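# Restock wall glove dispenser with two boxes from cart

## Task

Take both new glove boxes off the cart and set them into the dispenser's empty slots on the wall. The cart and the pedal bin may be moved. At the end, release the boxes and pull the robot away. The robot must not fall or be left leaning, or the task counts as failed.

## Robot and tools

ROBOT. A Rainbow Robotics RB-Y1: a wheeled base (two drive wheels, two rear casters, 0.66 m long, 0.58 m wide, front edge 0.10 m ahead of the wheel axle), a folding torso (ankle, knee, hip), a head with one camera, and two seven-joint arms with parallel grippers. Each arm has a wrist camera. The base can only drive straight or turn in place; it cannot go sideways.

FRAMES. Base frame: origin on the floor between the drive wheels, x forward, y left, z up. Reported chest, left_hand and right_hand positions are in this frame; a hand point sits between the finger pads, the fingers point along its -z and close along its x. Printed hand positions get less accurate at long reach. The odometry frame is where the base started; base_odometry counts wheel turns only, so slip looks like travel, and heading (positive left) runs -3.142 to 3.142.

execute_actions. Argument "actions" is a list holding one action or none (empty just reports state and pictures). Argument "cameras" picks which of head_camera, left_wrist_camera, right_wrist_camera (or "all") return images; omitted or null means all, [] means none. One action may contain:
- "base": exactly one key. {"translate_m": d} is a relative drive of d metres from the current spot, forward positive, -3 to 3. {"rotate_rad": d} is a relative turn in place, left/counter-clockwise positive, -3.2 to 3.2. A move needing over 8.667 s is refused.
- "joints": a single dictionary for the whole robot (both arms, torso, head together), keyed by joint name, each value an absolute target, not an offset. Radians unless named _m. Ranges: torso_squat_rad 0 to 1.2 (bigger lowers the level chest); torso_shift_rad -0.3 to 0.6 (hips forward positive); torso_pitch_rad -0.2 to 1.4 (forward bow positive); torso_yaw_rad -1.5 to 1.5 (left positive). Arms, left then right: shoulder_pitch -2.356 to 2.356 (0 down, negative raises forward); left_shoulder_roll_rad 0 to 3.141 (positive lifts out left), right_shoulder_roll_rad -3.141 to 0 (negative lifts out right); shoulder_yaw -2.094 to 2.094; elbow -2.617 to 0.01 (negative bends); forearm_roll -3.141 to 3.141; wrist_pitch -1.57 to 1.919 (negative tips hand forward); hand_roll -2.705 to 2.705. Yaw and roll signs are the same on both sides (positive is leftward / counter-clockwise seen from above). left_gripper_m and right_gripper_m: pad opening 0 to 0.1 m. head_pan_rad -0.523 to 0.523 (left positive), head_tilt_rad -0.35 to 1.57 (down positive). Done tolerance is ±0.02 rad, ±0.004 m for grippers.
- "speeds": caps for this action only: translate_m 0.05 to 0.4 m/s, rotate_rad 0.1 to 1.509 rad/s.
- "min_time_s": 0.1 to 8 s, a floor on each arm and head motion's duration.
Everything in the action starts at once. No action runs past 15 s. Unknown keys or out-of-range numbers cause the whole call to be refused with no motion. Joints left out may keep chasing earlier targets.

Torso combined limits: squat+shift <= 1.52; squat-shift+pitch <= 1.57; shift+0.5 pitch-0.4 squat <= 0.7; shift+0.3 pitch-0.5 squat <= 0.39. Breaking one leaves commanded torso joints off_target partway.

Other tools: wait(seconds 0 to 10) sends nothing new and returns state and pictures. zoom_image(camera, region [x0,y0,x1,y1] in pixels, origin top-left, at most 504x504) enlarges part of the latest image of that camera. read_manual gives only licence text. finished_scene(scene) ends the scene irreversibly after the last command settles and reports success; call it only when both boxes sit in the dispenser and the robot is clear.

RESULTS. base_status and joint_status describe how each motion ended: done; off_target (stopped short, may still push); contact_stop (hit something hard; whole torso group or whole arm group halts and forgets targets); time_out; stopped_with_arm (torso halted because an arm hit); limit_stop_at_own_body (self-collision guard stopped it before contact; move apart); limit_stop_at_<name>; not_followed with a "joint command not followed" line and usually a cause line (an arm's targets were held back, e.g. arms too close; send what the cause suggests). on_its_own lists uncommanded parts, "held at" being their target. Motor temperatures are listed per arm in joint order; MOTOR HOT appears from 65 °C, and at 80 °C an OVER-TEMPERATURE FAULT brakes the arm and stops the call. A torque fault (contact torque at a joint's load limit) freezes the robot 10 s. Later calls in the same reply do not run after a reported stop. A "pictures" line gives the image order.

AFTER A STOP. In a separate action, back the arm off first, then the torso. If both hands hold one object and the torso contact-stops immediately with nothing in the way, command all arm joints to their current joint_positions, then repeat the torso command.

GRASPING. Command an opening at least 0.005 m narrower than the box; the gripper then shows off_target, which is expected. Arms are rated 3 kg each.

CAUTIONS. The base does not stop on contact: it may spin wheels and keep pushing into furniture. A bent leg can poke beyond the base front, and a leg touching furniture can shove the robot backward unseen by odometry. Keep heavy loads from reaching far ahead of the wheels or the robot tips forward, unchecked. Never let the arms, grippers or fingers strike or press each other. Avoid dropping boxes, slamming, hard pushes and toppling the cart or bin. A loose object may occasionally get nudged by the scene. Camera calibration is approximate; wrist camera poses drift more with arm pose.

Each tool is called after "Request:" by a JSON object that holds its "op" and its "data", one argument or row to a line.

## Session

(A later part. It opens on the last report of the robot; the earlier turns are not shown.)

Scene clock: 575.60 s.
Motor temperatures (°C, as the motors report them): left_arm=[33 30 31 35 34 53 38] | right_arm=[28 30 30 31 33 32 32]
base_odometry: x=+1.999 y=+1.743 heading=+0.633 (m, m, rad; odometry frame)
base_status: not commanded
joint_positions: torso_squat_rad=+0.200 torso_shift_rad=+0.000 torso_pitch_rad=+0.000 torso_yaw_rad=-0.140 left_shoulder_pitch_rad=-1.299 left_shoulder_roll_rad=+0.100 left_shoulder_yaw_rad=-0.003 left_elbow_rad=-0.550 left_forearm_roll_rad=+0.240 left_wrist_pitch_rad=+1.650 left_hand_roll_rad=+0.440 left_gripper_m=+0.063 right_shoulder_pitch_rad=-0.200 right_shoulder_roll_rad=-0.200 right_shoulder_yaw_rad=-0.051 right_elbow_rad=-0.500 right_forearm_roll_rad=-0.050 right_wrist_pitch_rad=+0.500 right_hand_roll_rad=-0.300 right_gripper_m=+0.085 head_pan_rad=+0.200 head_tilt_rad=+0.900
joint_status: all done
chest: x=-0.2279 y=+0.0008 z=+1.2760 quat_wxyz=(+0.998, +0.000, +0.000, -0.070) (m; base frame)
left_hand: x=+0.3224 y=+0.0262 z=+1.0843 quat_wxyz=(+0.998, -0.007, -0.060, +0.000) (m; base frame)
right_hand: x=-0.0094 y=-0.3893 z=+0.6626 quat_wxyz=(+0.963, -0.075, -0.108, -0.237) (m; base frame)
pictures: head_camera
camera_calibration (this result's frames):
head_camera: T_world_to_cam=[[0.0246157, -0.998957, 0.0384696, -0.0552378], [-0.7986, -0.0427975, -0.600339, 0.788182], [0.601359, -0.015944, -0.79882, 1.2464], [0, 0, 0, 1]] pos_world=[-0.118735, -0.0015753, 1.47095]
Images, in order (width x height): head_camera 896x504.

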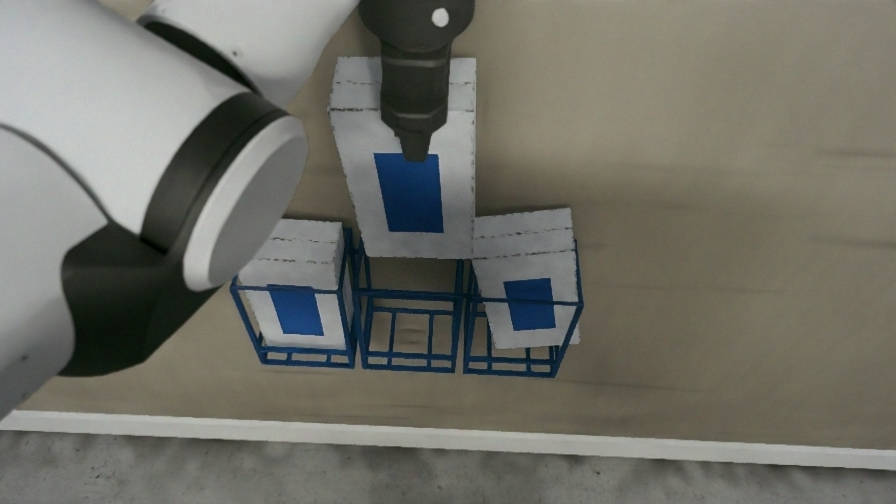

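Request:
{"op": "execute_actions", "data": {
  "actions": [
    {"base":{"translate_m":-0.25}}
  ],
  "cameras": []
}}

Request:
{"op": "execute_actions", "data": {
  "actions": [
    {"joints":{"left_shoulder_pitch_rad":-0.3,"left_elbow_rad":-1.1,"left_wrist_pitch_rad":1.4,"left_shoulder_roll_rad":0.2,"torso_yaw_rad":0.035,"head_pan_rad":0,"right_shoulder_pitch_rad":-1.3,"right_shoulder_roll_rad":-0.1,"right_elbow_rad":-0.55,"right_wrist_pitch_rad":1.68,"right_gripper_m":0.095,"torso_squat_rad":0.5},"min_time_s":2}
  ],
  "cameras": []
}}

Request:
{"op": "execute_actions", "data": {
  "actions": [
    {"base":{"translate_m":0.255}}
  ],
  "cameras": ["head_camera","right_wrist_camera"]
}}

Scene clock: 594.53 s.
Motor temperatures (°C, as the motors report them): left_arm=[33 30 31 35 34 43 38] | right_arm=[28 30 30 31 33 32 32]
base_odometry: x=+1.798 y=+1.595 heading=+0.631 (m, m, rad; odometry frame)
base_status: done
joint_positions: torso_squat_rad=+0.200 torso_shift_rad=+0.000 torso_pitch_rad=+0.000 torso_yaw_rad=-0.140 left_shoulder_pitch_rad=-1.299 left_shoulder_roll_rad=+0.100 left_shoulder_yaw_rad=-0.003 left_elbow_rad=-0.550 left_forearm_roll_rad=+0.240 left_wrist_pitch_rad=+1.650 left_hand_roll_rad=+0.440 left_gripper_m=+0.063 right_shoulder_pitch_rad=-0.200 right_shoulder_roll_rad=-0.200 right_shoulder_yaw_rad=-0.051 right_elbow_rad=-0.500 right_forearm_roll_rad=-0.050 right_wrist_pitch_rad=+0.500 right_hand_roll_rad=-0.300 right_gripper_m=+0.085 head_pan_rad=+0.200 head_tilt_rad=+0.900
joint_status: not commanded
chest: x=-0.2280 y=+0.0007 z=+1.2760 quat_wxyz=(+0.998, +0.000, +0.000, -0.070) (m; base frame)
left_hand: x=+0.3224 y=+0.0261 z=+1.0845 quat_wxyz=(+0.998, -0.007, -0.060, +0.000) (m; base frame)
right_hand: x=-0.0095 y=-0.3893 z=+0.6626 quat_wxyz=(+0.963, -0.075, -0.108, -0.237) (m; base frame)
pictures: none
No camera images: the call's "cameras" was empty. Leave "cameras" out to get every camera's image.

Scene clock: 597.03 s.
Motor temperatures (°C, as the motors report them): left_arm=[33 30 31 35 34 42 38] | right_arm=[28 30 30 31 33 32 32]
base_odometry: x=+1.798 y=+1.595 heading=+0.631 (m, m, rad; odometry frame)
base_status: not commanded
joint_positions: torso_squat_rad=+0.500 torso_shift_rad=+0.000 torso_pitch_rad=+0.000 torso_yaw_rad=+0.035 left_shoulder_pitch_rad=-0.300 left_shoulder_roll_rad=+0.200 left_shoulder_yaw_rad=-0.003 left_elbow_rad=-1.100 left_forearm_roll_rad=+0.240 left_wrist_pitch_rad=+1.400 left_hand_roll_rad=+0.440 left_gripper_m=+0.063 right_shoulder_pitch_rad=-1.300 right_shoulder_roll_rad=-0.100 right_shoulder_yaw_rad=-0.051 right_elbow_rad=-0.550 right_forearm_roll_rad=-0.050 right_wrist_pitch_rad=+1.680 right_hand_roll_rad=-0.300 right_gripper_m=+0.095 head_pan_rad=+0.000 head_tilt_rad=+0.900
joint_status: all done
chest: x=-0.2280 y=+0.0006 z=+1.2043 quat_wxyz=(+1.000, +0.000, +0.000, +0.017) (m; base frame)
left_hand: x=+0.1171 y=+0.2775 z=+0.7276 quat_wxyz=(+0.972, -0.014, +0.008, +0.233) (m; base frame)
right_hand: x=+0.3229 y=-0.1221 z=+1.0178 quat_wxyz=(+0.995, -0.071, -0.070, -0.008) (m; base frame)
pictures: none
No camera images: the call's "cameras" was empty. Leave "cameras" out to get every camera's image.

Scene clock: 599.27 s.
Motor temperatures (°C, as the motors report them): left_arm=[32 30 31 34 34 41 38] | right_arm=[28 30 30 31 33 32 32]
base_odometry: x=+2.004 y=+1.746 heading=+0.629 (m, m, rad; odometry frame)
base_status: done
joint_positions: torso_squat_rad=+0.500 torso_shift_rad=+0.000 torso_pitch_rad=+0.000 torso_yaw_rad=+0.035 left_shoulder_pitch_rad=-0.300 left_shoulder_roll_rad=+0.200 left_shoulder_yaw_rad=-0.003 left_elbow_rad=-1.100 left_forearm_roll_rad=+0.240 left_wrist_pitch_rad=+1.400 left_hand_roll_rad=+0.440 left_gripper_m=+0.063 right_shoulder_pitch_rad=-1.300 right_shoulder_roll_rad=-0.100 right_shoulder_yaw_rad=-0.051 right_elbow_rad=-0.550 right_forearm_roll_rad=-0.050 right_wrist_pitch_rad=+1.680 right_hand_roll_rad=-0.300 right_gripper_m=+0.095 head_pan_rad=+0.000 head_tilt_rad=+0.900
joint_status: not commanded
chest: x=-0.2279 y=+0.0007 z=+1.2042 quat_wxyz=(+1.000, +0.000, +0.000, +0.017) (m; base frame)
left_hand: x=+0.1170 y=+0.2775 z=+0.7275 quat_wxyz=(+0.972, -0.014, +0.008, +0.233) (m; base frame)
right_hand: x=+0.3230 y=-0.1220 z=+1.0177 quat_wxyz=(+0.995, -0.071, -0.070, -0.007) (m; base frame)
pictures: head_camera, right_wrist_camera
camera_calibration (this result's frames):
head_camera: T_world_to_cam=[[-0.00038425, -0.999263, 0.0383733, -0.0538286], [-0.799382, -0.0227486, -0.600392, 0.74529], [0.600823, -0.0309057, -0.798785, 1.18893], [0, 0, 0, 1]] pos_world=[-0.118588, -0.0000898321, 1.39923]
right_wrist_camera: T_world_to_cam=[[-0.985569, -0.00143865, -0.169267, 0.492373], [-0.0922266, 0.843074, 0.529831, -0.377907], [0.141942, 0.537796, -0.83104, 0.955483], [0, 0, 0, 1]] pos_world=[0.314791, -0.194543, 1.07761]
Images, in order (width x height): head_camera 896x504, right_wrist_camera 644x364.

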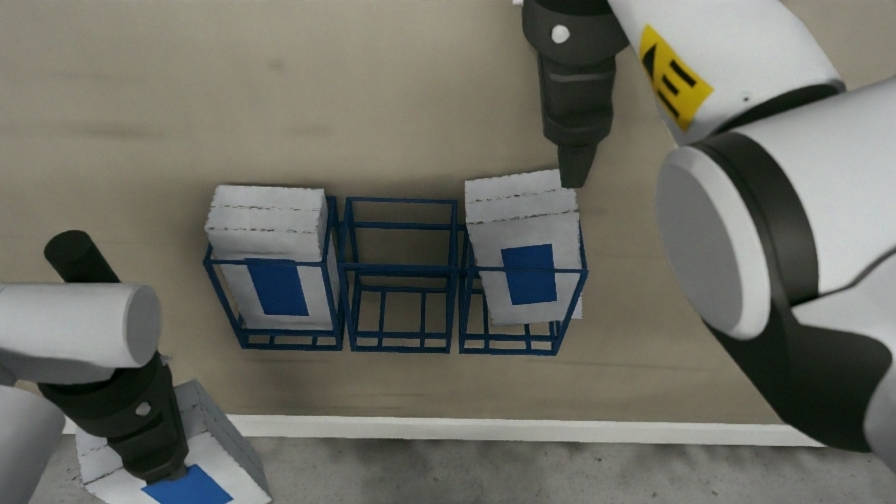

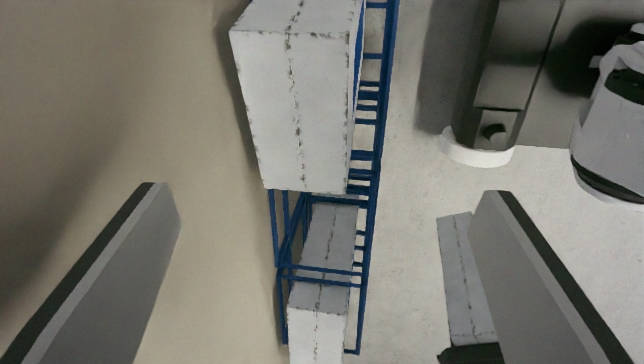

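Request:
{"op": "execute_actions", "data": {
  "actions": [
    {"joints":{"torso_squat_rad":0.84}}
  ],
  "cameras": ["head_camera","right_wrist_camera"]
}}

Scene clock: 606.90 s.
Motor temperatures (°C, as the motors report them): left_arm=[32 30 31 34 34 39 38] | right_arm=[29 30 30 31 33 32 32]
base_odometry: x=+2.004 y=+1.746 heading=+0.629 (m, m, rad; odometry frame)
base_status: not commanded
joint_positions: torso_squat_rad=+0.840 torso_shift_rad=-0.001 torso_pitch_rad=-0.002 torso_yaw_rad=+0.035 left_shoulder_pitch_rad=-0.300 left_shoulder_roll_rad=+0.200 left_shoulder_yaw_rad=-0.003 left_elbow_rad=-1.100 left_forearm_roll_rad=+0.240 left_wrist_pitch_rad=+1.400 left_hand_roll_rad=+0.440 left_gripper_m=+0.063 right_shoulder_pitch_rad=-1.308 right_shoulder_roll_rad=-0.102 right_shoulder_yaw_rad=-0.051 right_elbow_rad=-0.555 right_forearm_roll_rad=-0.049 right_wrist_pitch_rad=+1.679 right_hand_roll_rad=-0.300 right_gripper_m=+0.096 head_pan_rad=+0.000 head_tilt_rad=+0.900
joint_status: all done
chest: x=-0.2290 y=+0.0006 z=+1.0571 quat_wxyz=(+1.000, +0.000, -0.001, +0.017) (m; base frame)
left_hand: x=+0.1171 y=+0.2774 z=+0.5811 quat_wxyz=(+0.972, -0.014, +0.007, +0.233) (m; base frame)
right_hand: x=+0.3257 y=-0.1213 z=+0.8780 quat_wxyz=(+0.994, -0.070, -0.079, -0.007) (m; base frame)
pictures: head_camera, right_wrist_camera
camera_calibration (this result's frames):
head_camera: T_world_to_cam=[[-0.000473973, -0.999255, 0.0385811, -0.0484745], [-0.797964, -0.0228751, -0.602271, 0.658359], [0.602705, -0.0310718, -0.797359, 1.07097], [0, 0, 0, 1]] pos_world=[-0.120158, -0.000101281, 1.25233]
right_wrist_camera: T_world_to_cam=[[-0.982491, -0.00323052, -0.18628, 0.485182], [-0.102978, 0.842652, 0.52852, -0.299613], [0.155262, 0.538449, -0.828231, 0.831874], [0, 0, 0, 1]] pos_world=[0.316676, -0.193885, 0.937715]
Images, in order (width x height): head_camera 896x504, right_wrist_camera 644x364.

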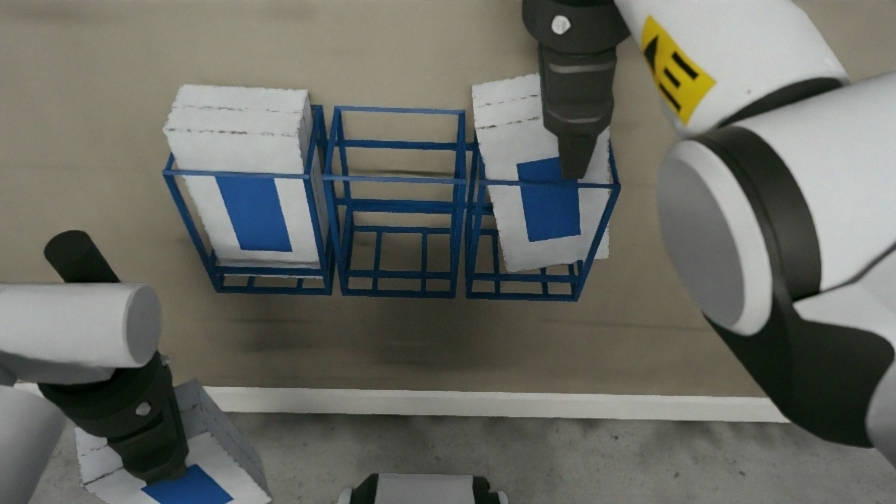

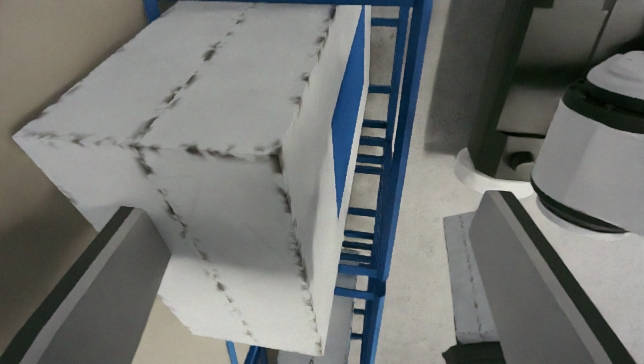

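Request:
{"op": "execute_actions", "data": {
  "actions": [
    {"joints":{"torso_squat_rad":0.68}}
  ],
  "cameras": []
}}

Request:
{"op": "execute_actions", "data": {
  "actions": [
    {"base":{"translate_m":0.015},"joints":{"right_gripper_m":0.1},"speeds":{"translate_m":0.05}}
  ],
  "cameras": ["head_camera","right_wrist_camera"]
}}

Scene clock: 613.73 s.
Motor temperatures (°C, as the motors report them): left_arm=[31 30 31 34 34 38 38] | right_arm=[29 30 30 31 33 32 32]
base_odometry: x=+2.004 y=+1.746 heading=+0.629 (m, m, rad; odometry frame)
base_status: not commanded
joint_positions: torso_squat_rad=+0.680 torso_shift_rad=+0.000 torso_pitch_rad=+0.000 torso_yaw_rad=+0.035 left_shoulder_pitch_rad=-0.300 left_shoulder_roll_rad=+0.200 left_shoulder_yaw_rad=-0.003 left_elbow_rad=-1.100 left_forearm_roll_rad=+0.240 left_wrist_pitch_rad=+1.400 left_hand_roll_rad=+0.440 left_gripper_m=+0.063 right_shoulder_pitch_rad=-1.300 right_shoulder_roll_rad=-0.100 right_shoulder_yaw_rad=-0.051 right_elbow_rad=-0.550 right_forearm_roll_rad=-0.050 right_wrist_pitch_rad=+1.680 right_hand_roll_rad=-0.300 right_gripper_m=+0.095 head_pan_rad=+0.000 head_tilt_rad=+0.900
joint_status: all done
chest: x=-0.2279 y=+0.0007 z=+1.1342 quat_wxyz=(+1.000, +0.000, +0.000, +0.017) (m; base frame)
left_hand: x=+0.1170 y=+0.2774 z=+0.6574 quat_wxyz=(+0.972, -0.014, +0.008, +0.233) (m; base frame)
right_hand: x=+0.3232 y=-0.1220 z=+0.9481 quat_wxyz=(+0.995, -0.071, -0.071, -0.007) (m; base frame)
pictures: none
No camera images: the call's "cameras" was empty. Leave "cameras" out to get every camera's image.

Scene clock: 615.07 s.
Motor temperatures (°C, as the motors report them): left_arm=[31 30 31 34 34 38 38] | right_arm=[29 30 30 31 33 32 32]
base_odometry: x=+2.016 y=+1.755 heading=+0.628 (m, m, rad; odometry frame)
base_status: done
joint_positions: torso_squat_rad=+0.680 torso_shift_rad=+0.000 torso_pitch_rad=+0.000 torso_yaw_rad=+0.035 left_shoulder_pitch_rad=-0.300 left_shoulder_roll_rad=+0.200 left_shoulder_yaw_rad=-0.003 left_elbow_rad=-1.100 left_forearm_roll_rad=+0.240 left_wrist_pitch_rad=+1.400 left_hand_roll_rad=+0.440 left_gripper_m=+0.063 right_shoulder_pitch_rad=-1.300 right_shoulder_roll_rad=-0.100 right_shoulder_yaw_rad=-0.051 right_elbow_rad=-0.550 right_forearm_roll_rad=-0.050 right_wrist_pitch_rad=+1.680 right_hand_roll_rad=-0.300 right_gripper_m=+0.099 head_pan_rad=+0.000 head_tilt_rad=+0.900
joint_status: all done
chest: x=-0.2279 y=+0.0007 z=+1.1342 quat_wxyz=(+1.000, +0.000, +0.000, +0.017) (m; base frame)
left_hand: x=+0.1170 y=+0.2774 z=+0.6575 quat_wxyz=(+0.972, -0.014, +0.008, +0.233) (m; base frame)
right_hand: x=+0.3231 y=-0.1220 z=+0.9480 quat_wxyz=(+0.995, -0.071, -0.071, -0.007) (m; base frame)
pictures: head_camera, right_wrist_camera
camera_calibration (this result's frames):
head_camera: T_world_to_cam=[[-0.000389256, -0.999259, 0.0384883, -0.0512827], [-0.799327, -0.0228166, -0.600463, 0.70331], [0.600896, -0.0309985, -0.798726, 1.13299], [0, 0, 0, 1]] pos_world=[-0.118653, -0.00007661, 1.32923]
right_wrist_camera: T_world_to_cam=[[-0.985455, -0.0015644, -0.169927, 0.481248], [-0.0926778, 0.843105, 0.529702, -0.340719], [0.142438, 0.537746, -0.830988, 0.897316], [0, 0, 0, 1]] pos_world=[0.314859, -0.194514, 1.00791]
Images, in order (width x height): head_camera 896x504, right_wrist_camera 644x364.

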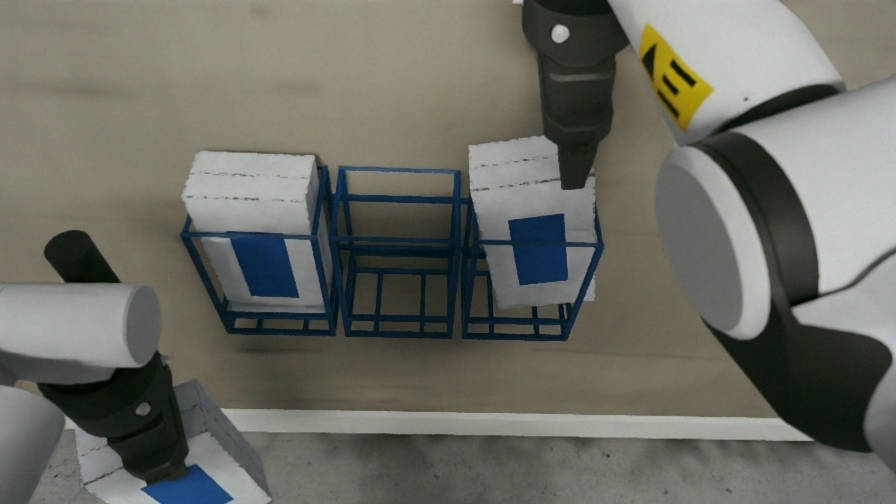

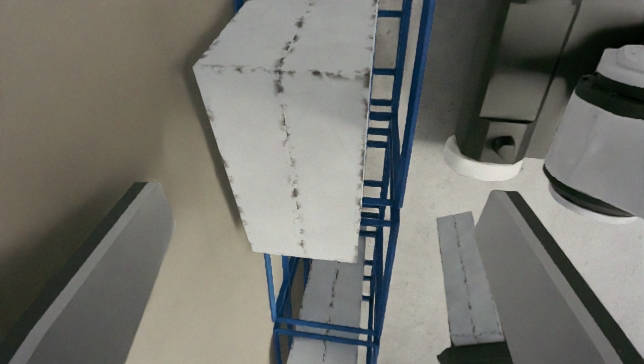

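Request:
{"op": "execute_actions", "data": {
  "actions": [
    {"joints":{"torso_squat_rad":0.84}}
  ],
  "cameras": ["head_camera","right_wrist_camera"]
}}

Scene clock: 621.87 s.
Motor temperatures (°C, as the motors report them): left_arm=[31 30 31 34 34 37 38] | right_arm=[29 30 30 31 33 32 32]
base_odometry: x=+2.016 y=+1.755 heading=+0.628 (m, m, rad; odometry frame)
base_status: not commanded
joint_positions: torso_squat_rad=+0.840 torso_shift_rad=+0.000 torso_pitch_rad=+0.000 torso_yaw_rad=+0.035 left_shoulder_pitch_rad=-0.300 left_shoulder_roll_rad=+0.200 left_shoulder_yaw_rad=-0.003 left_elbow_rad=-1.100 left_forearm_roll_rad=+0.240 left_wrist_pitch_rad=+1.400 left_hand_roll_rad=+0.440 left_gripper_m=+0.063 right_shoulder_pitch_rad=-1.300 right_shoulder_roll_rad=-0.100 right_shoulder_yaw_rad=-0.051 right_elbow_rad=-0.550 right_forearm_roll_rad=-0.050 right_wrist_pitch_rad=+1.680 right_hand_roll_rad=-0.300 right_gripper_m=+0.099 head_pan_rad=+0.000 head_tilt_rad=+0.900
joint_status: all done
chest: x=-0.2280 y=+0.0006 z=+1.0572 quat_wxyz=(+1.000, +0.000, +0.000, +0.017) (m; base frame)
left_hand: x=+0.1170 y=+0.2774 z=+0.5805 quat_wxyz=(+0.972, -0.014, +0.008, +0.233) (m; base frame)
right_hand: x=+0.3230 y=-0.1221 z=+0.8711 quat_wxyz=(+0.995, -0.071, -0.071, -0.007) (m; base frame)
pictures: head_camera, right_wrist_camera
camera_calibration (this result's frames):
head_camera: T_world_to_cam=[[-0.000397844, -0.999259, 0.0384851, -0.0483899], [-0.799219, -0.0228134, -0.600607, 0.657148], [0.60104, -0.030997, -0.798618, 1.0714], [0, 0, 0, 1]] pos_world=[-0.118767, -0.000152116, 1.25219]
right_wrist_camera: T_world_to_cam=[[-0.985403, -0.00155003, -0.170231, 0.468413], [-0.0928295, 0.843104, 0.529678, -0.29983], [0.142701, 0.537748, -0.830941, 0.833315], [0, 0, 0, 1]] pos_world=[0.314827, -0.1946, 0.930987]
Images, in order (width x height): head_camera 896x504, right_wrist_camera 644x364.

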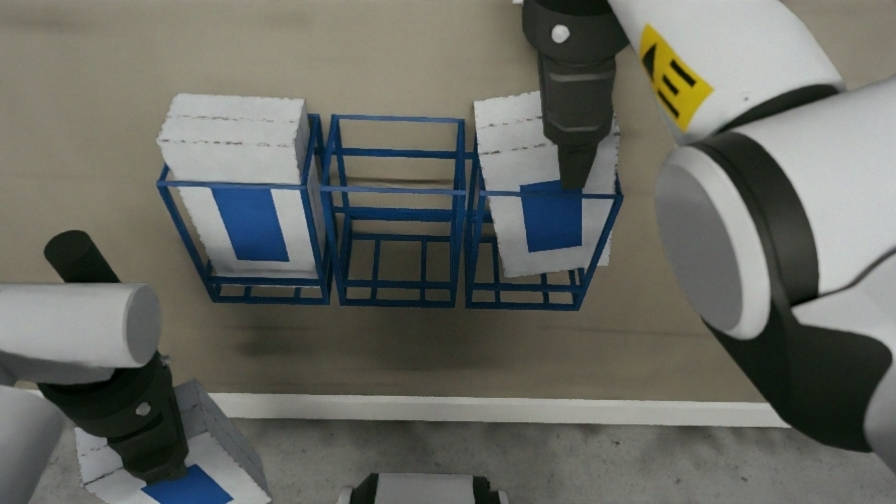

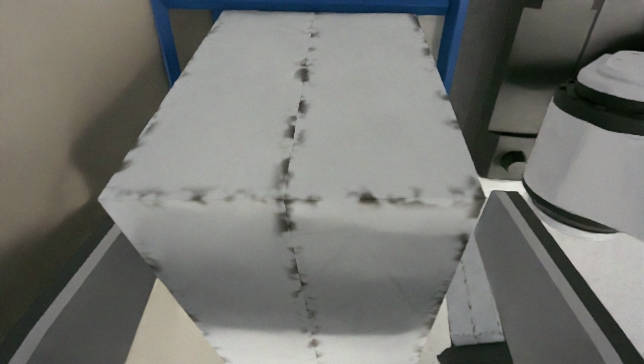

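Request:
{"op": "execute_actions", "data": {
  "actions": [
    {"joints":{"right_gripper_m":0.04}}
  ],
  "cameras": []
}}

Request:
{"op": "execute_actions", "data": {
  "actions": [
    {"joints":{"torso_squat_rad":0.2}}
  ],
  "cameras": []
}}

Request:
{"op": "execute_actions", "data": {
  "actions": [
    {"joints":{"right_forearm_roll_rad":-0.2,"right_hand_roll_rad":-0.24,"torso_yaw_rad":-0.02}}
  ],
  "cameras": ["head_camera"]
}}

Scene clock: 629.17 s.
Motor temperatures (°C, as the motors report them): left_arm=[31 30 31 34 34 36 38] | right_arm=[29 30 30 31 33 32 32]
base_odometry: x=+2.016 y=+1.755 heading=+0.628 (m, m, rad; odometry frame)
base_status: not commanded
joint_positions: torso_squat_rad=+0.840 torso_shift_rad=+0.000 torso_pitch_rad=+0.000 torso_yaw_rad=+0.035 left_shoulder_pitch_rad=-0.300 left_shoulder_roll_rad=+0.200 left_shoulder_yaw_rad=-0.003 left_elbow_rad=-1.100 left_forearm_roll_rad=+0.240 left_wrist_pitch_rad=+1.400 left_hand_roll_rad=+0.440 left_gripper_m=+0.063 right_shoulder_pitch_rad=-1.300 right_shoulder_roll_rad=-0.100 right_shoulder_yaw_rad=-0.051 right_elbow_rad=-0.550 right_forearm_roll_rad=-0.050 right_wrist_pitch_rad=+1.680 right_hand_roll_rad=-0.300 right_gripper_m=+0.061 head_pan_rad=+0.000 head_tilt_rad=+0.900
joint_status: right_gripper_m off_target (ended at +0.061, target +0.040)
chest: x=-0.2280 y=+0.0006 z=+1.0572 quat_wxyz=(+1.000, +0.000, +0.000, +0.017) (m; base frame)
left_hand: x=+0.1170 y=+0.2774 z=+0.5805 quat_wxyz=(+0.972, -0.014, +0.008, +0.233) (m; base frame)
right_hand: x=+0.3230 y=-0.1221 z=+0.8711 quat_wxyz=(+0.995, -0.071, -0.071, -0.007) (m; base frame)
pictures: none
No camera images: the call's "cameras" was empty. Leave "cameras" out to get every camera's image.

Scene clock: 632.50 s.
Motor temperatures (°C, as the motors report them): left_arm=[31 30 31 34 34 36 38] | right_arm=[30 30 30 31 33 32 32]
base_odometry: x=+2.016 y=+1.755 heading=+0.628 (m, m, rad; odometry frame)
base_status: not commanded
joint_positions: torso_squat_rad=+0.200 torso_shift_rad=+0.000 torso_pitch_rad=+0.000 torso_yaw_rad=+0.035 left_shoulder_pitch_rad=-0.300 left_shoulder_roll_rad=+0.200 left_shoulder_yaw_rad=-0.003 left_elbow_rad=-1.100 left_forearm_roll_rad=+0.240 left_wrist_pitch_rad=+1.400 left_hand_roll_rad=+0.440 left_gripper_m=+0.063 right_shoulder_pitch_rad=-1.299 right_shoulder_roll_rad=-0.100 right_shoulder_yaw_rad=-0.052 right_elbow_rad=-0.550 right_forearm_roll_rad=-0.050 right_wrist_pitch_rad=+1.680 right_hand_roll_rad=-0.300 right_gripper_m=+0.060 head_pan_rad=+0.000 head_tilt_rad=+0.900
joint_status: all done
chest: x=-0.2278 y=+0.0007 z=+1.2760 quat_wxyz=(+1.000, +0.000, +0.000, +0.017) (m; base frame)
left_hand: x=+0.1170 y=+0.2776 z=+0.7991 quat_wxyz=(+0.972, -0.014, +0.008, +0.233) (m; base frame)
right_hand: x=+0.3229 y=-0.1219 z=+1.0891 quat_wxyz=(+0.995, -0.071, -0.070, -0.007) (m; base frame)
pictures: none
No camera images: the call's "cameras" was empty. Leave "cameras" out to get every camera's image.

Scene clock: 633.20 s.
Motor temperatures (°C, as the motors report them): left_arm=[31 30 31 34 34 36 38] | right_arm=[30 30 30 31 33 32 32]
base_odometry: x=+2.016 y=+1.755 heading=+0.628 (m, m, rad; odometry frame)
base_status: not commanded
joint_positions: torso_squat_rad=+0.200 torso_shift_rad=+0.000 torso_pitch_rad=+0.000 torso_yaw_rad=-0.020 left_shoulder_pitch_rad=-0.300 left_shoulder_roll_rad=+0.200 left_shoulder_yaw_rad=-0.003 left_elbow_rad=-1.100 left_forearm_roll_rad=+0.240 left_wrist_pitch_rad=+1.400 left_hand_roll_rad=+0.440 left_gripper_m=+0.063 right_shoulder_pitch_rad=-1.299 right_shoulder_roll_rad=-0.100 right_shoulder_yaw_rad=-0.052 right_elbow_rad=-0.550 right_forearm_roll_rad=-0.200 right_wrist_pitch_rad=+1.680 right_hand_roll_rad=-0.240 right_gripper_m=+0.060 head_pan_rad=+0.000 head_tilt_rad=+0.900
joint_status: all done
chest: x=-0.2278 y=+0.0007 z=+1.2760 quat_wxyz=(+1.000, +0.000, +0.000, -0.010) (m; base frame)
left_hand: x=+0.1317 y=+0.2583 z=+0.7991 quat_wxyz=(+0.978, -0.013, +0.008, +0.207) (m; base frame)
right_hand: x=+0.3073 y=-0.1188 z=+1.0856 quat_wxyz=(+0.999, -0.003, -0.048, +0.007) (m; base frame)
pictures: head_camera
camera_calibration (this result's frames):
head_camera: T_world_to_cam=[[-0.0553091, -0.99773, 0.0384197, -0.0690842], [-0.799544, 0.0212094, -0.600233, 0.788182], [0.598056, -0.0639166, -0.798902, 1.2457], [0, 0, 0, 1]] pos_world=[-0.118633, -0.00602327, 1.47094]
Images, in order (width x height): head_camera 896x504.

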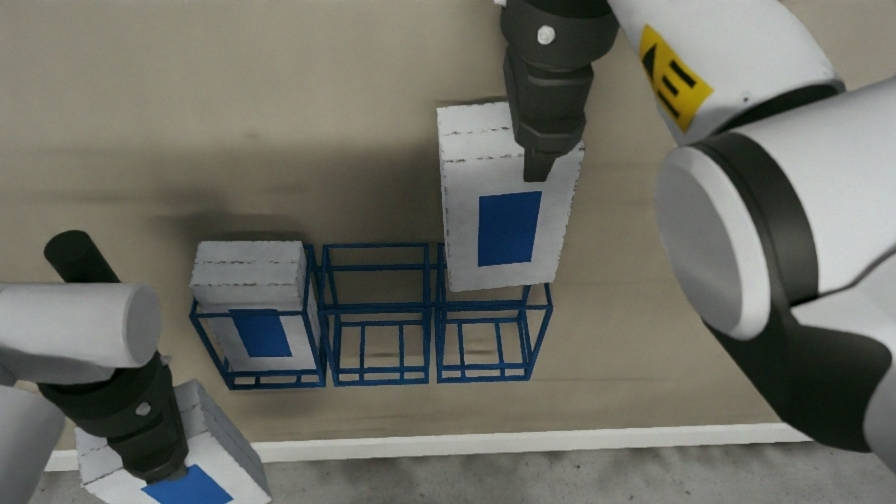

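Request:
{"op": "execute_actions", "data": {
  "actions": [
    {"joints":{"right_forearm_roll_rad":-0.29,"right_hand_roll_rad":-0.17,"torso_yaw_rad":-0.08,"right_wrist_pitch_rad":1.64,"torso_squat_rad":0.15}}
  ],
  "cameras": ["head_camera"]
}}

Scene clock: 644.30 s.
Motor temperatures (°C, as the motors report them): left_arm=[30 29 31 34 34 35 38] | right_arm=[30 30 30 32 33 32 32]
base_odometry: x=+2.016 y=+1.755 heading=+0.628 (m, m, rad; odometry frame)
base_status: not commanded
joint_positions: torso_squat_rad=+0.150 torso_shift_rad=+0.000 torso_pitch_rad=+0.000 torso_yaw_rad=-0.080 left_shoulder_pitch_rad=-0.300 left_shoulder_roll_rad=+0.200 left_shoulder_yaw_rad=-0.003 left_elbow_rad=-1.100 left_forearm_roll_rad=+0.240 left_wrist_pitch_rad=+1.400 left_hand_roll_rad=+0.440 left_gripper_m=+0.063 right_shoulder_pitch_rad=-1.299 right_shoulder_roll_rad=-0.100 right_shoulder_yaw_rad=-0.052 right_elbow_rad=-0.550 right_forearm_roll_rad=-0.290 right_wrist_pitch_rad=+1.640 right_hand_roll_rad=-0.170 right_gripper_m=+0.060 head_pan_rad=+0.000 head_tilt_rad=+0.900
joint_status: all done
chest: x=-0.2278 y=+0.0007 z=+1.2821 quat_wxyz=(+0.999, +0.000, +0.000, -0.040) (m; base frame)
left_hand: x=+0.1465 y=+0.2363 z=+0.8052 quat_wxyz=(+0.984, -0.013, +0.009, +0.177) (m; base frame)
right_hand: x=+0.3040 y=-0.1286 z=+1.0931 quat_wxyz=(+0.997, +0.042, -0.059, +0.018) (m; base frame)
pictures: head_camera
camera_calibration (this result's frames):
head_camera: T_world_to_cam=[[-0.114983, -0.992624, 0.0384312, -0.0829262], [-0.796818, 0.0690612, -0.60026, 0.792455], [0.593178, -0.0996424, -0.798881, 1.24946], [0, 0, 0, 1]] pos_world=[-0.119245, -0.0125432, 1.47704]
Images, in order (width x height): head_camera 896x504.

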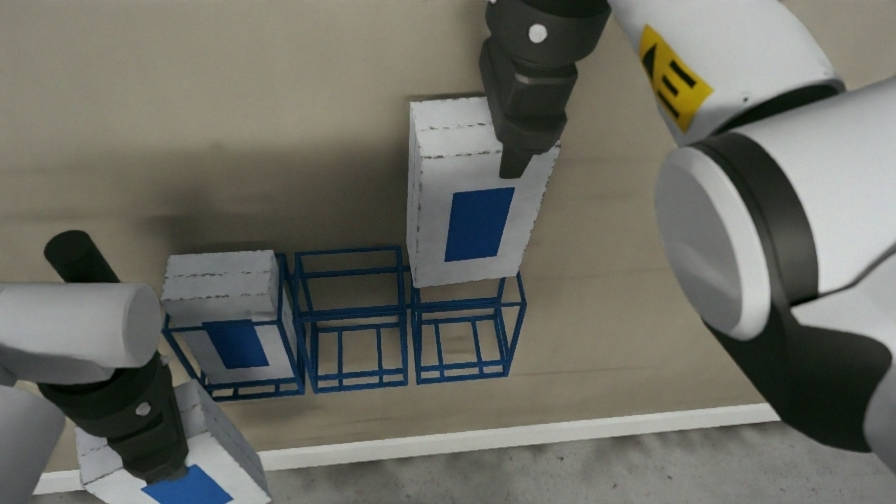

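Request:
{"op": "execute_actions", "data": {
  "actions": [
    {"base":{"translate_m":0.01},"joints":{"right_hand_roll_rad":-0.2},"speeds":{"translate_m":0.05}}
  ],
  "cameras": []
}}

Request:
{"op": "execute_actions", "data": {
  "actions": [
    {"joints":{"torso_squat_rad":0.62}}
  ],
  "cameras": ["head_camera"]
}}

Scene clock: 655.93 s.
Motor temperatures (°C, as the motors report them): left_arm=[30 29 31 34 34 35 38] | right_arm=[31 30 30 32 33 32 32]
base_odometry: x=+2.024 y=+1.760 heading=+0.626 (m, m, rad; odometry frame)
base_status: done
joint_positions: torso_squat_rad=+0.150 torso_shift_rad=+0.000 torso_pitch_rad=+0.000 torso_yaw_rad=-0.080 left_shoulder_pitch_rad=-0.300 left_shoulder_roll_rad=+0.200 left_shoulder_yaw_rad=-0.003 left_elbow_rad=-1.100 left_forearm_roll_rad=+0.240 left_wrist_pitch_rad=+1.400 left_hand_roll_rad=+0.440 left_gripper_m=+0.063 right_shoulder_pitch_rad=-1.299 right_shoulder_roll_rad=-0.100 right_shoulder_yaw_rad=-0.052 right_elbow_rad=-0.550 right_forearm_roll_rad=-0.290 right_wrist_pitch_rad=+1.640 right_hand_roll_rad=-0.200 right_gripper_m=+0.060 head_pan_rad=+0.000 head_tilt_rad=+0.900
joint_status: all done
chest: x=-0.2278 y=+0.0007 z=+1.2821 quat_wxyz=(+0.999, +0.000, +0.000, -0.040) (m; base frame)
left_hand: x=+0.1465 y=+0.2363 z=+0.8053 quat_wxyz=(+0.984, -0.013, +0.009, +0.177) (m; base frame)
right_hand: x=+0.3040 y=-0.1286 z=+1.0931 quat_wxyz=(+0.997, +0.042, -0.058, +0.003) (m; base frame)
pictures: none
No camera images: the call's "cameras" was empty. Leave "cameras" out to get every camera's image.

Scene clock: 658.40 s.
Motor temperatures (°C, as the motors report them): left_arm=[30 29 31 34 34 35 38] | right_arm=[31 30 30 32 33 32 32]
base_odometry: x=+2.024 y=+1.760 heading=+0.626 (m, m, rad; odometry frame)
base_status: not commanded
joint_positions: torso_squat_rad=+0.620 torso_shift_rad=-0.002 torso_pitch_rad=-0.004 torso_yaw_rad=-0.081 left_shoulder_pitch_rad=-0.300 left_shoulder_roll_rad=+0.200 left_shoulder_yaw_rad=-0.003 left_elbow_rad=-1.100 left_forearm_roll_rad=+0.240 left_wrist_pitch_rad=+1.400 left_hand_roll_rad=+0.440 left_gripper_m=+0.063 right_shoulder_pitch_rad=-1.311 right_shoulder_roll_rad=-0.110 right_shoulder_yaw_rad=-0.052 right_elbow_rad=-0.556 right_forearm_roll_rad=-0.289 right_wrist_pitch_rad=+1.641 right_hand_roll_rad=-0.200 right_gripper_m=+0.062 head_pan_rad=+0.000 head_tilt_rad=+0.900
joint_status: all done
chest: x=-0.2302 y=+0.0005 z=+1.1595 quat_wxyz=(+0.999, +0.000, -0.002, -0.040) (m; base frame)
left_hand: x=+0.1465 y=+0.2357 z=+0.6844 quat_wxyz=(+0.984, -0.014, +0.006, +0.177) (m; base frame)
right_hand: x=+0.3076 y=-0.1327 z=+0.9822 quat_wxyz=(+0.997, +0.041, -0.071, +0.001) (m; base frame)
pictures: head_camera
camera_calibration (this result's frames):
head_camera: T_world_to_cam=[[-0.115963, -0.992532, 0.0378582, -0.0782763], [-0.793991, 0.0697315, -0.603918, 0.72187], [0.596767, -0.100091, -0.796147, 1.15062], [0, 0, 0, 1]] pos_world=[-0.122571, -0.0128617, 1.35498]
Images, in order (width x height): head_camera 896x504.

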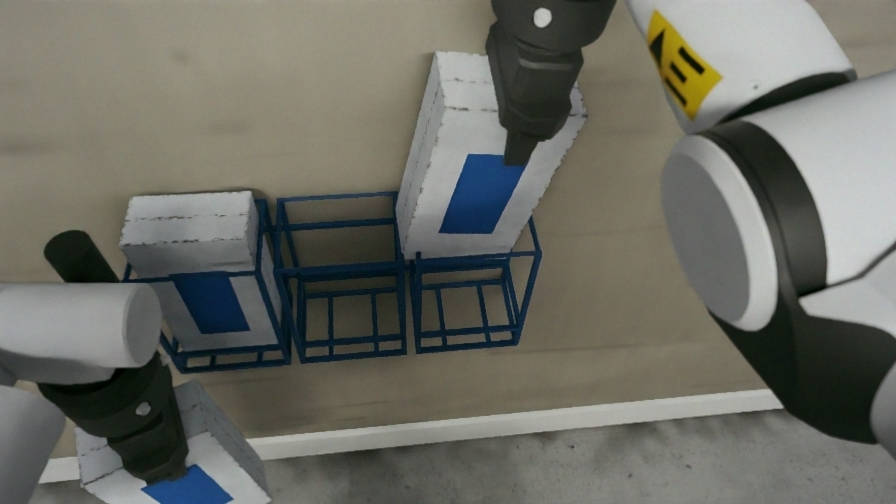

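Request:
{"op": "execute_actions", "data": {
  "actions": [
    {"joints":{"torso_squat_rad":0.15,"torso_shift_rad":0,"torso_pitch_rad":0}}
  ],
  "cameras": ["head_camera"]
}}

Scene clock: 665.70 s.
Motor temperatures (°C, as the motors report them): left_arm=[30 29 31 34 34 34 38] | right_arm=[31 30 30 32 33 32 32]
base_odometry: x=+2.024 y=+1.760 heading=+0.626 (m, m, rad; odometry frame)
base_status: not commanded
joint_positions: torso_squat_rad=+0.150 torso_shift_rad=+0.000 torso_pitch_rad=+0.000 torso_yaw_rad=-0.080 left_shoulder_pitch_rad=-0.300 left_shoulder_roll_rad=+0.200 left_shoulder_yaw_rad=-0.003 left_elbow_rad=-1.100 left_forearm_roll_rad=+0.240 left_wrist_pitch_rad=+1.400 left_hand_roll_rad=+0.440 left_gripper_m=+0.063 right_shoulder_pitch_rad=-1.300 right_shoulder_roll_rad=-0.100 right_shoulder_yaw_rad=-0.052 right_elbow_rad=-0.550 right_forearm_roll_rad=-0.290 right_wrist_pitch_rad=+1.640 right_hand_roll_rad=-0.200 right_gripper_m=+0.063 head_pan_rad=+0.000 head_tilt_rad=+0.900
joint_status: all done
chest: x=-0.2278 y=+0.0007 z=+1.2821 quat_wxyz=(+0.999, +0.000, +0.000, -0.040) (m; base frame)
left_hand: x=+0.1466 y=+0.2361 z=+0.8052 quat_wxyz=(+0.984, -0.013, +0.009, +0.177) (m; base frame)
right_hand: x=+0.3041 y=-0.1288 z=+1.0933 quat_wxyz=(+0.997, +0.042, -0.058, +0.003) (m; base frame)
pictures: head_camera
camera_calibration (this result's frames):
head_camera: T_world_to_cam=[[-0.115145, -0.992606, 0.0384148, -0.0830188], [-0.796812, 0.0692024, -0.600252, 0.792454], [0.593155, -0.0997256, -0.798888, 1.24945], [0, 0, 0, 1]] pos_world=[-0.119242, -0.0126421, 1.47704]
Images, in order (width x height): head_camera 896x504.

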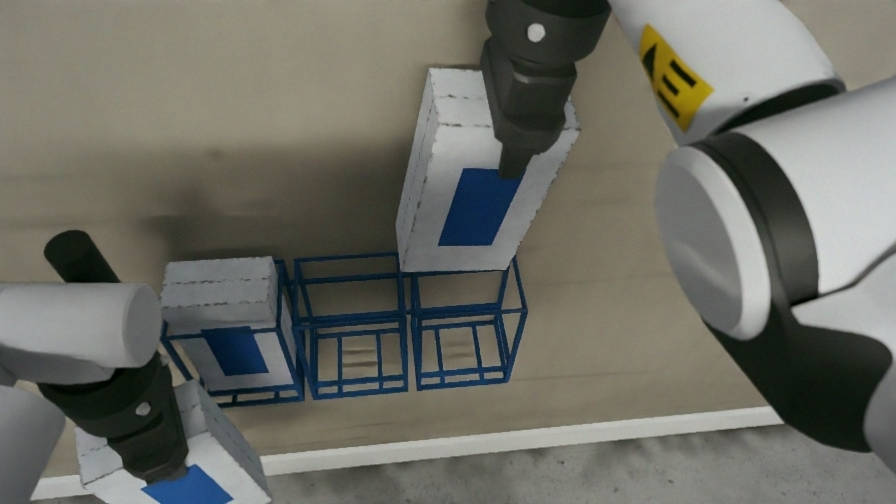

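Request:
{"op": "execute_actions", "data": {
  "actions": [
    {"joints":{"right_forearm_roll_rad":-0.17,"right_hand_roll_rad":-0.27,"torso_yaw_rad":-0.03,"torso_squat_rad":0.2}}
  ],
  "cameras": ["head_camera"]
}}

Scene clock: 677.07 s.
Motor temperatures (°C, as the motors report them): left_arm=[30 29 31 34 34 34 38] | right_arm=[31 30 30 32 33 32 32]
base_odometry: x=+2.024 y=+1.760 heading=+0.626 (m, m, rad; odometry frame)
base_status: not commanded
joint_positions: torso_squat_rad=+0.200 torso_shift_rad=+0.000 torso_pitch_rad=+0.000 torso_yaw_rad=-0.030 left_shoulder_pitch_rad=-0.300 left_shoulder_roll_rad=+0.200 left_shoulder_yaw_rad=-0.003 left_elbow_rad=-1.100 left_forearm_roll_rad=+0.240 left_wrist_pitch_rad=+1.400 left_hand_roll_rad=+0.440 left_gripper_m=+0.063 right_shoulder_pitch_rad=-1.300 right_shoulder_roll_rad=-0.100 right_shoulder_yaw_rad=-0.052 right_elbow_rad=-0.550 right_forearm_roll_rad=-0.170 right_wrist_pitch_rad=+1.640 right_hand_roll_rad=-0.270 right_gripper_m=+0.063 head_pan_rad=+0.000 head_tilt_rad=+0.900
joint_status: all done
chest: x=-0.2279 y=+0.0007 z=+1.2760 quat_wxyz=(+1.000, +0.000, +0.000, -0.015) (m; base frame)
left_hand: x=+0.1343 y=+0.2546 z=+0.7993 quat_wxyz=(+0.979, -0.013, +0.008, +0.202) (m; base frame)
right_hand: x=+0.3165 y=-0.1286 z=+1.0873 quat_wxyz=(+0.997, -0.011, -0.071, -0.015) (m; base frame)
pictures: head_camera
camera_calibration (this result's frames):
head_camera: T_world_to_cam=[[-0.0653471, -0.997123, 0.038418, -0.0713941], [-0.799085, 0.0292318, -0.600506, 0.788502], [0.597656, -0.0699407, -0.798697, 1.24546], [0, 0, 0, 1]] pos_world=[-0.118942, -0.0071296, 1.47099]
Images, in order (width x height): head_camera 896x504.

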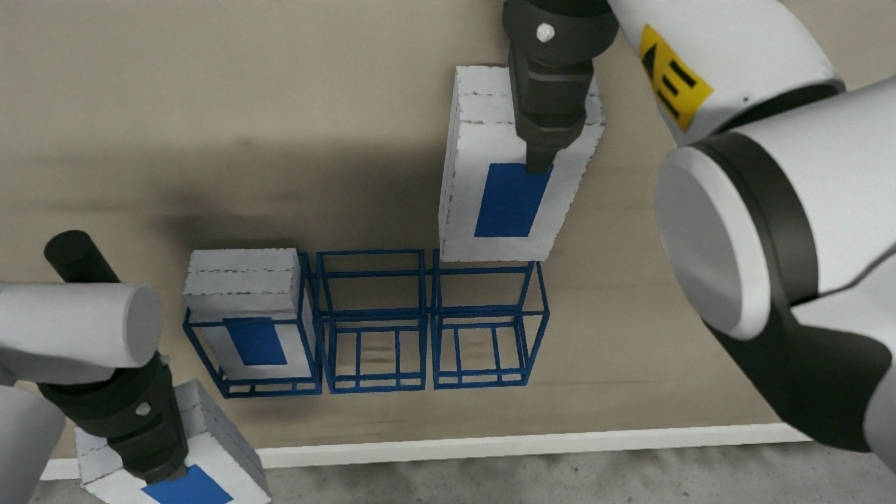

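Request:
{"op": "execute_actions", "data": {
  "actions": [
    {"base":{"translate_m":-0.025},"speeds":{"translate_m":0.05}}
  ],
  "cameras": []
}}

Request:
{"op": "execute_actions", "data": {
  "actions": [
    {"joints":{"torso_squat_rad":0.6}}
  ],
  "cameras": ["head_camera"]
}}

Scene clock: 688.03 s.
Motor temperatures (°C, as the motors report them): left_arm=[29 29 31 33 34 34 38] | right_arm=[31 30 30 32 33 32 32]
base_odometry: x=+2.004 y=+1.746 heading=+0.628 (m, m, rad; odometry frame)
base_status: done
joint_positions: torso_squat_rad=+0.200 torso_shift_rad=+0.000 torso_pitch_rad=+0.000 torso_yaw_rad=-0.030 left_shoulder_pitch_rad=-0.300 left_shoulder_roll_rad=+0.200 left_shoulder_yaw_rad=-0.003 left_elbow_rad=-1.100 left_forearm_roll_rad=+0.240 left_wrist_pitch_rad=+1.400 left_hand_roll_rad=+0.440 left_gripper_m=+0.063 right_shoulder_pitch_rad=-1.300 right_shoulder_roll_rad=-0.100 right_shoulder_yaw_rad=-0.052 right_elbow_rad=-0.550 right_forearm_roll_rad=-0.170 right_wrist_pitch_rad=+1.640 right_hand_roll_rad=-0.270 right_gripper_m=+0.063 head_pan_rad=+0.000 head_tilt_rad=+0.900
joint_status: not commanded
chest: x=-0.2279 y=+0.0007 z=+1.2760 quat_wxyz=(+1.000, +0.000, +0.000, -0.015) (m; base frame)
left_hand: x=+0.1343 y=+0.2546 z=+0.7992 quat_wxyz=(+0.979, -0.013, +0.008, +0.202) (m; base frame)
right_hand: x=+0.3165 y=-0.1287 z=+1.0871 quat_wxyz=(+0.997, -0.011, -0.071, -0.015) (m; base frame)
pictures: none
No camera images: the call's "cameras" was empty. Leave "cameras" out to get every camera's image.

Scene clock: 690.27 s.
Motor temperatures (°C, as the motors report them): left_arm=[29 29 31 33 34 34 38] | right_arm=[31 30 30 32 33 32 32]
base_odometry: x=+2.004 y=+1.746 heading=+0.628 (m, m, rad; odometry frame)
base_status: not commanded
joint_positions: torso_squat_rad=+0.600 torso_shift_rad=+0.000 torso_pitch_rad=+0.000 torso_yaw_rad=-0.030 left_shoulder_pitch_rad=-0.300 left_shoulder_roll_rad=+0.200 left_shoulder_yaw_rad=-0.003 left_elbow_rad=-1.100 left_forearm_roll_rad=+0.240 left_wrist_pitch_rad=+1.400 left_hand_roll_rad=+0.440 left_gripper_m=+0.063 right_shoulder_pitch_rad=-1.300 right_shoulder_roll_rad=-0.100 right_shoulder_yaw_rad=-0.052 right_elbow_rad=-0.550 right_forearm_roll_rad=-0.170 right_wrist_pitch_rad=+1.639 right_hand_roll_rad=-0.270 right_gripper_m=+0.063 head_pan_rad=+0.000 head_tilt_rad=+0.900
joint_status: all done
chest: x=-0.2279 y=+0.0006 z=+1.1677 quat_wxyz=(+1.000, +0.000, +0.000, -0.015) (m; base frame)
left_hand: x=+0.1343 y=+0.2545 z=+0.6910 quat_wxyz=(+0.979, -0.013, +0.008, +0.202) (m; base frame)
right_hand: x=+0.3168 y=-0.1290 z=+0.9792 quat_wxyz=(+0.997, -0.012, -0.072, -0.015) (m; base frame)
pictures: head_camera
camera_calibration (this result's frames):
head_camera: T_world_to_cam=[[-0.0653446, -0.997123, 0.0384136, -0.0673237], [-0.799069, 0.0292305, -0.600529, 0.723504], [0.597678, -0.0699364, -0.79868, 1.15894], [0, 0, 0, 1]] pos_world=[-0.118943, -0.0072264, 1.36269]
Images, in order (width x height): head_camera 896x504.

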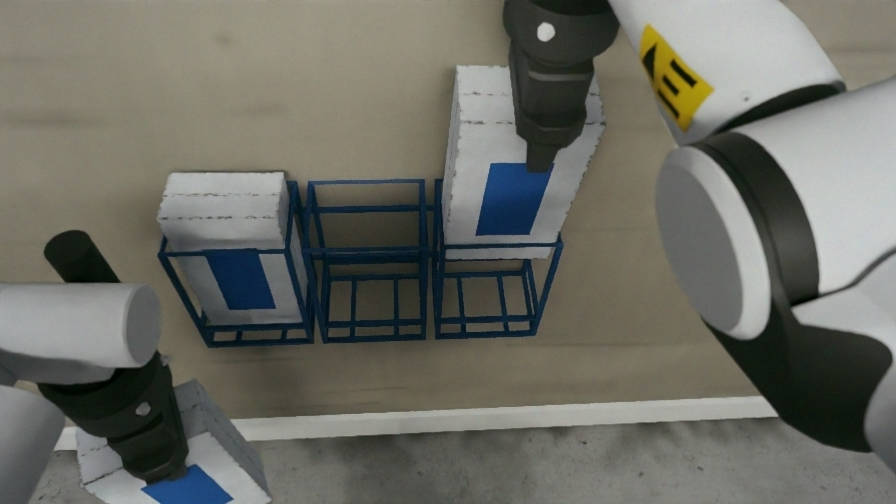

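Entered cleanly.

Request:
{"op": "execute_actions", "data": {
  "actions": [
    {"joints":{"torso_squat_rad":0.8}}
  ],
  "cameras": ["head_camera"]
}}

Scene clock: 694.23 s.
Motor temperatures (°C, as the motors report them): left_arm=[29 29 31 33 34 34 38] | right_arm=[31 30 30 32 33 32 32]
base_odometry: x=+2.004 y=+1.746 heading=+0.628 (m, m, rad; odometry frame)
base_status: not commanded
joint_positions: torso_squat_rad=+0.800 torso_shift_rad=+0.000 torso_pitch_rad=+0.000 torso_yaw_rad=-0.030 left_shoulder_pitch_rad=-0.300 left_shoulder_roll_rad=+0.200 left_shoulder_yaw_rad=-0.003 left_elbow_rad=-1.100 left_forearm_roll_rad=+0.240 left_wrist_pitch_rad=+1.400 left_hand_roll_rad=+0.440 left_gripper_m=+0.063 right_shoulder_pitch_rad=-1.302 right_shoulder_roll_rad=-0.102 right_shoulder_yaw_rad=-0.052 right_elbow_rad=-0.552 right_forearm_roll_rad=-0.169 right_wrist_pitch_rad=+1.638 right_hand_roll_rad=-0.270 right_gripper_m=+0.063 head_pan_rad=+0.000 head_tilt_rad=+0.900
joint_status: all done
chest: x=-0.2279 y=+0.0005 z=+1.0777 quat_wxyz=(+1.000, +0.000, +0.000, -0.015) (m; base frame)
left_hand: x=+0.1343 y=+0.2545 z=+0.6009 quat_wxyz=(+0.979, -0.013, +0.008, +0.202) (m; base frame)
right_hand: x=+0.3186 y=-0.1292 z=+0.8915 quat_wxyz=(+0.997, -0.012, -0.075, -0.015) (m; base frame)
pictures: head_camera
camera_calibration (this result's frames):
head_camera: T_world_to_cam=[[-0.0653039, -0.997126, 0.0384151, -0.0639333], [-0.799086, 0.0291987, -0.600508, 0.669473], [0.59766, -0.0699125, -0.798696, 1.08701], [0, 0, 0, 1]] pos_world=[-0.118871, -0.0073018, 1.27267]
Images, in order (width x height): head_camera 896x504.

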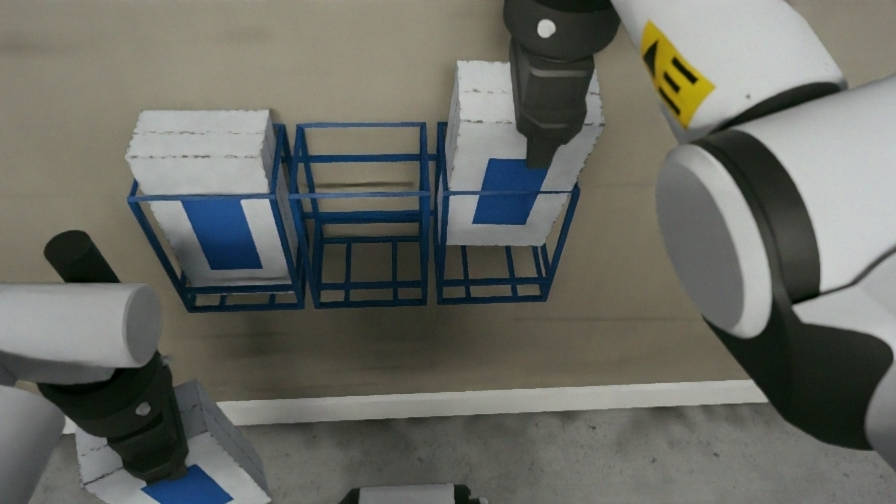

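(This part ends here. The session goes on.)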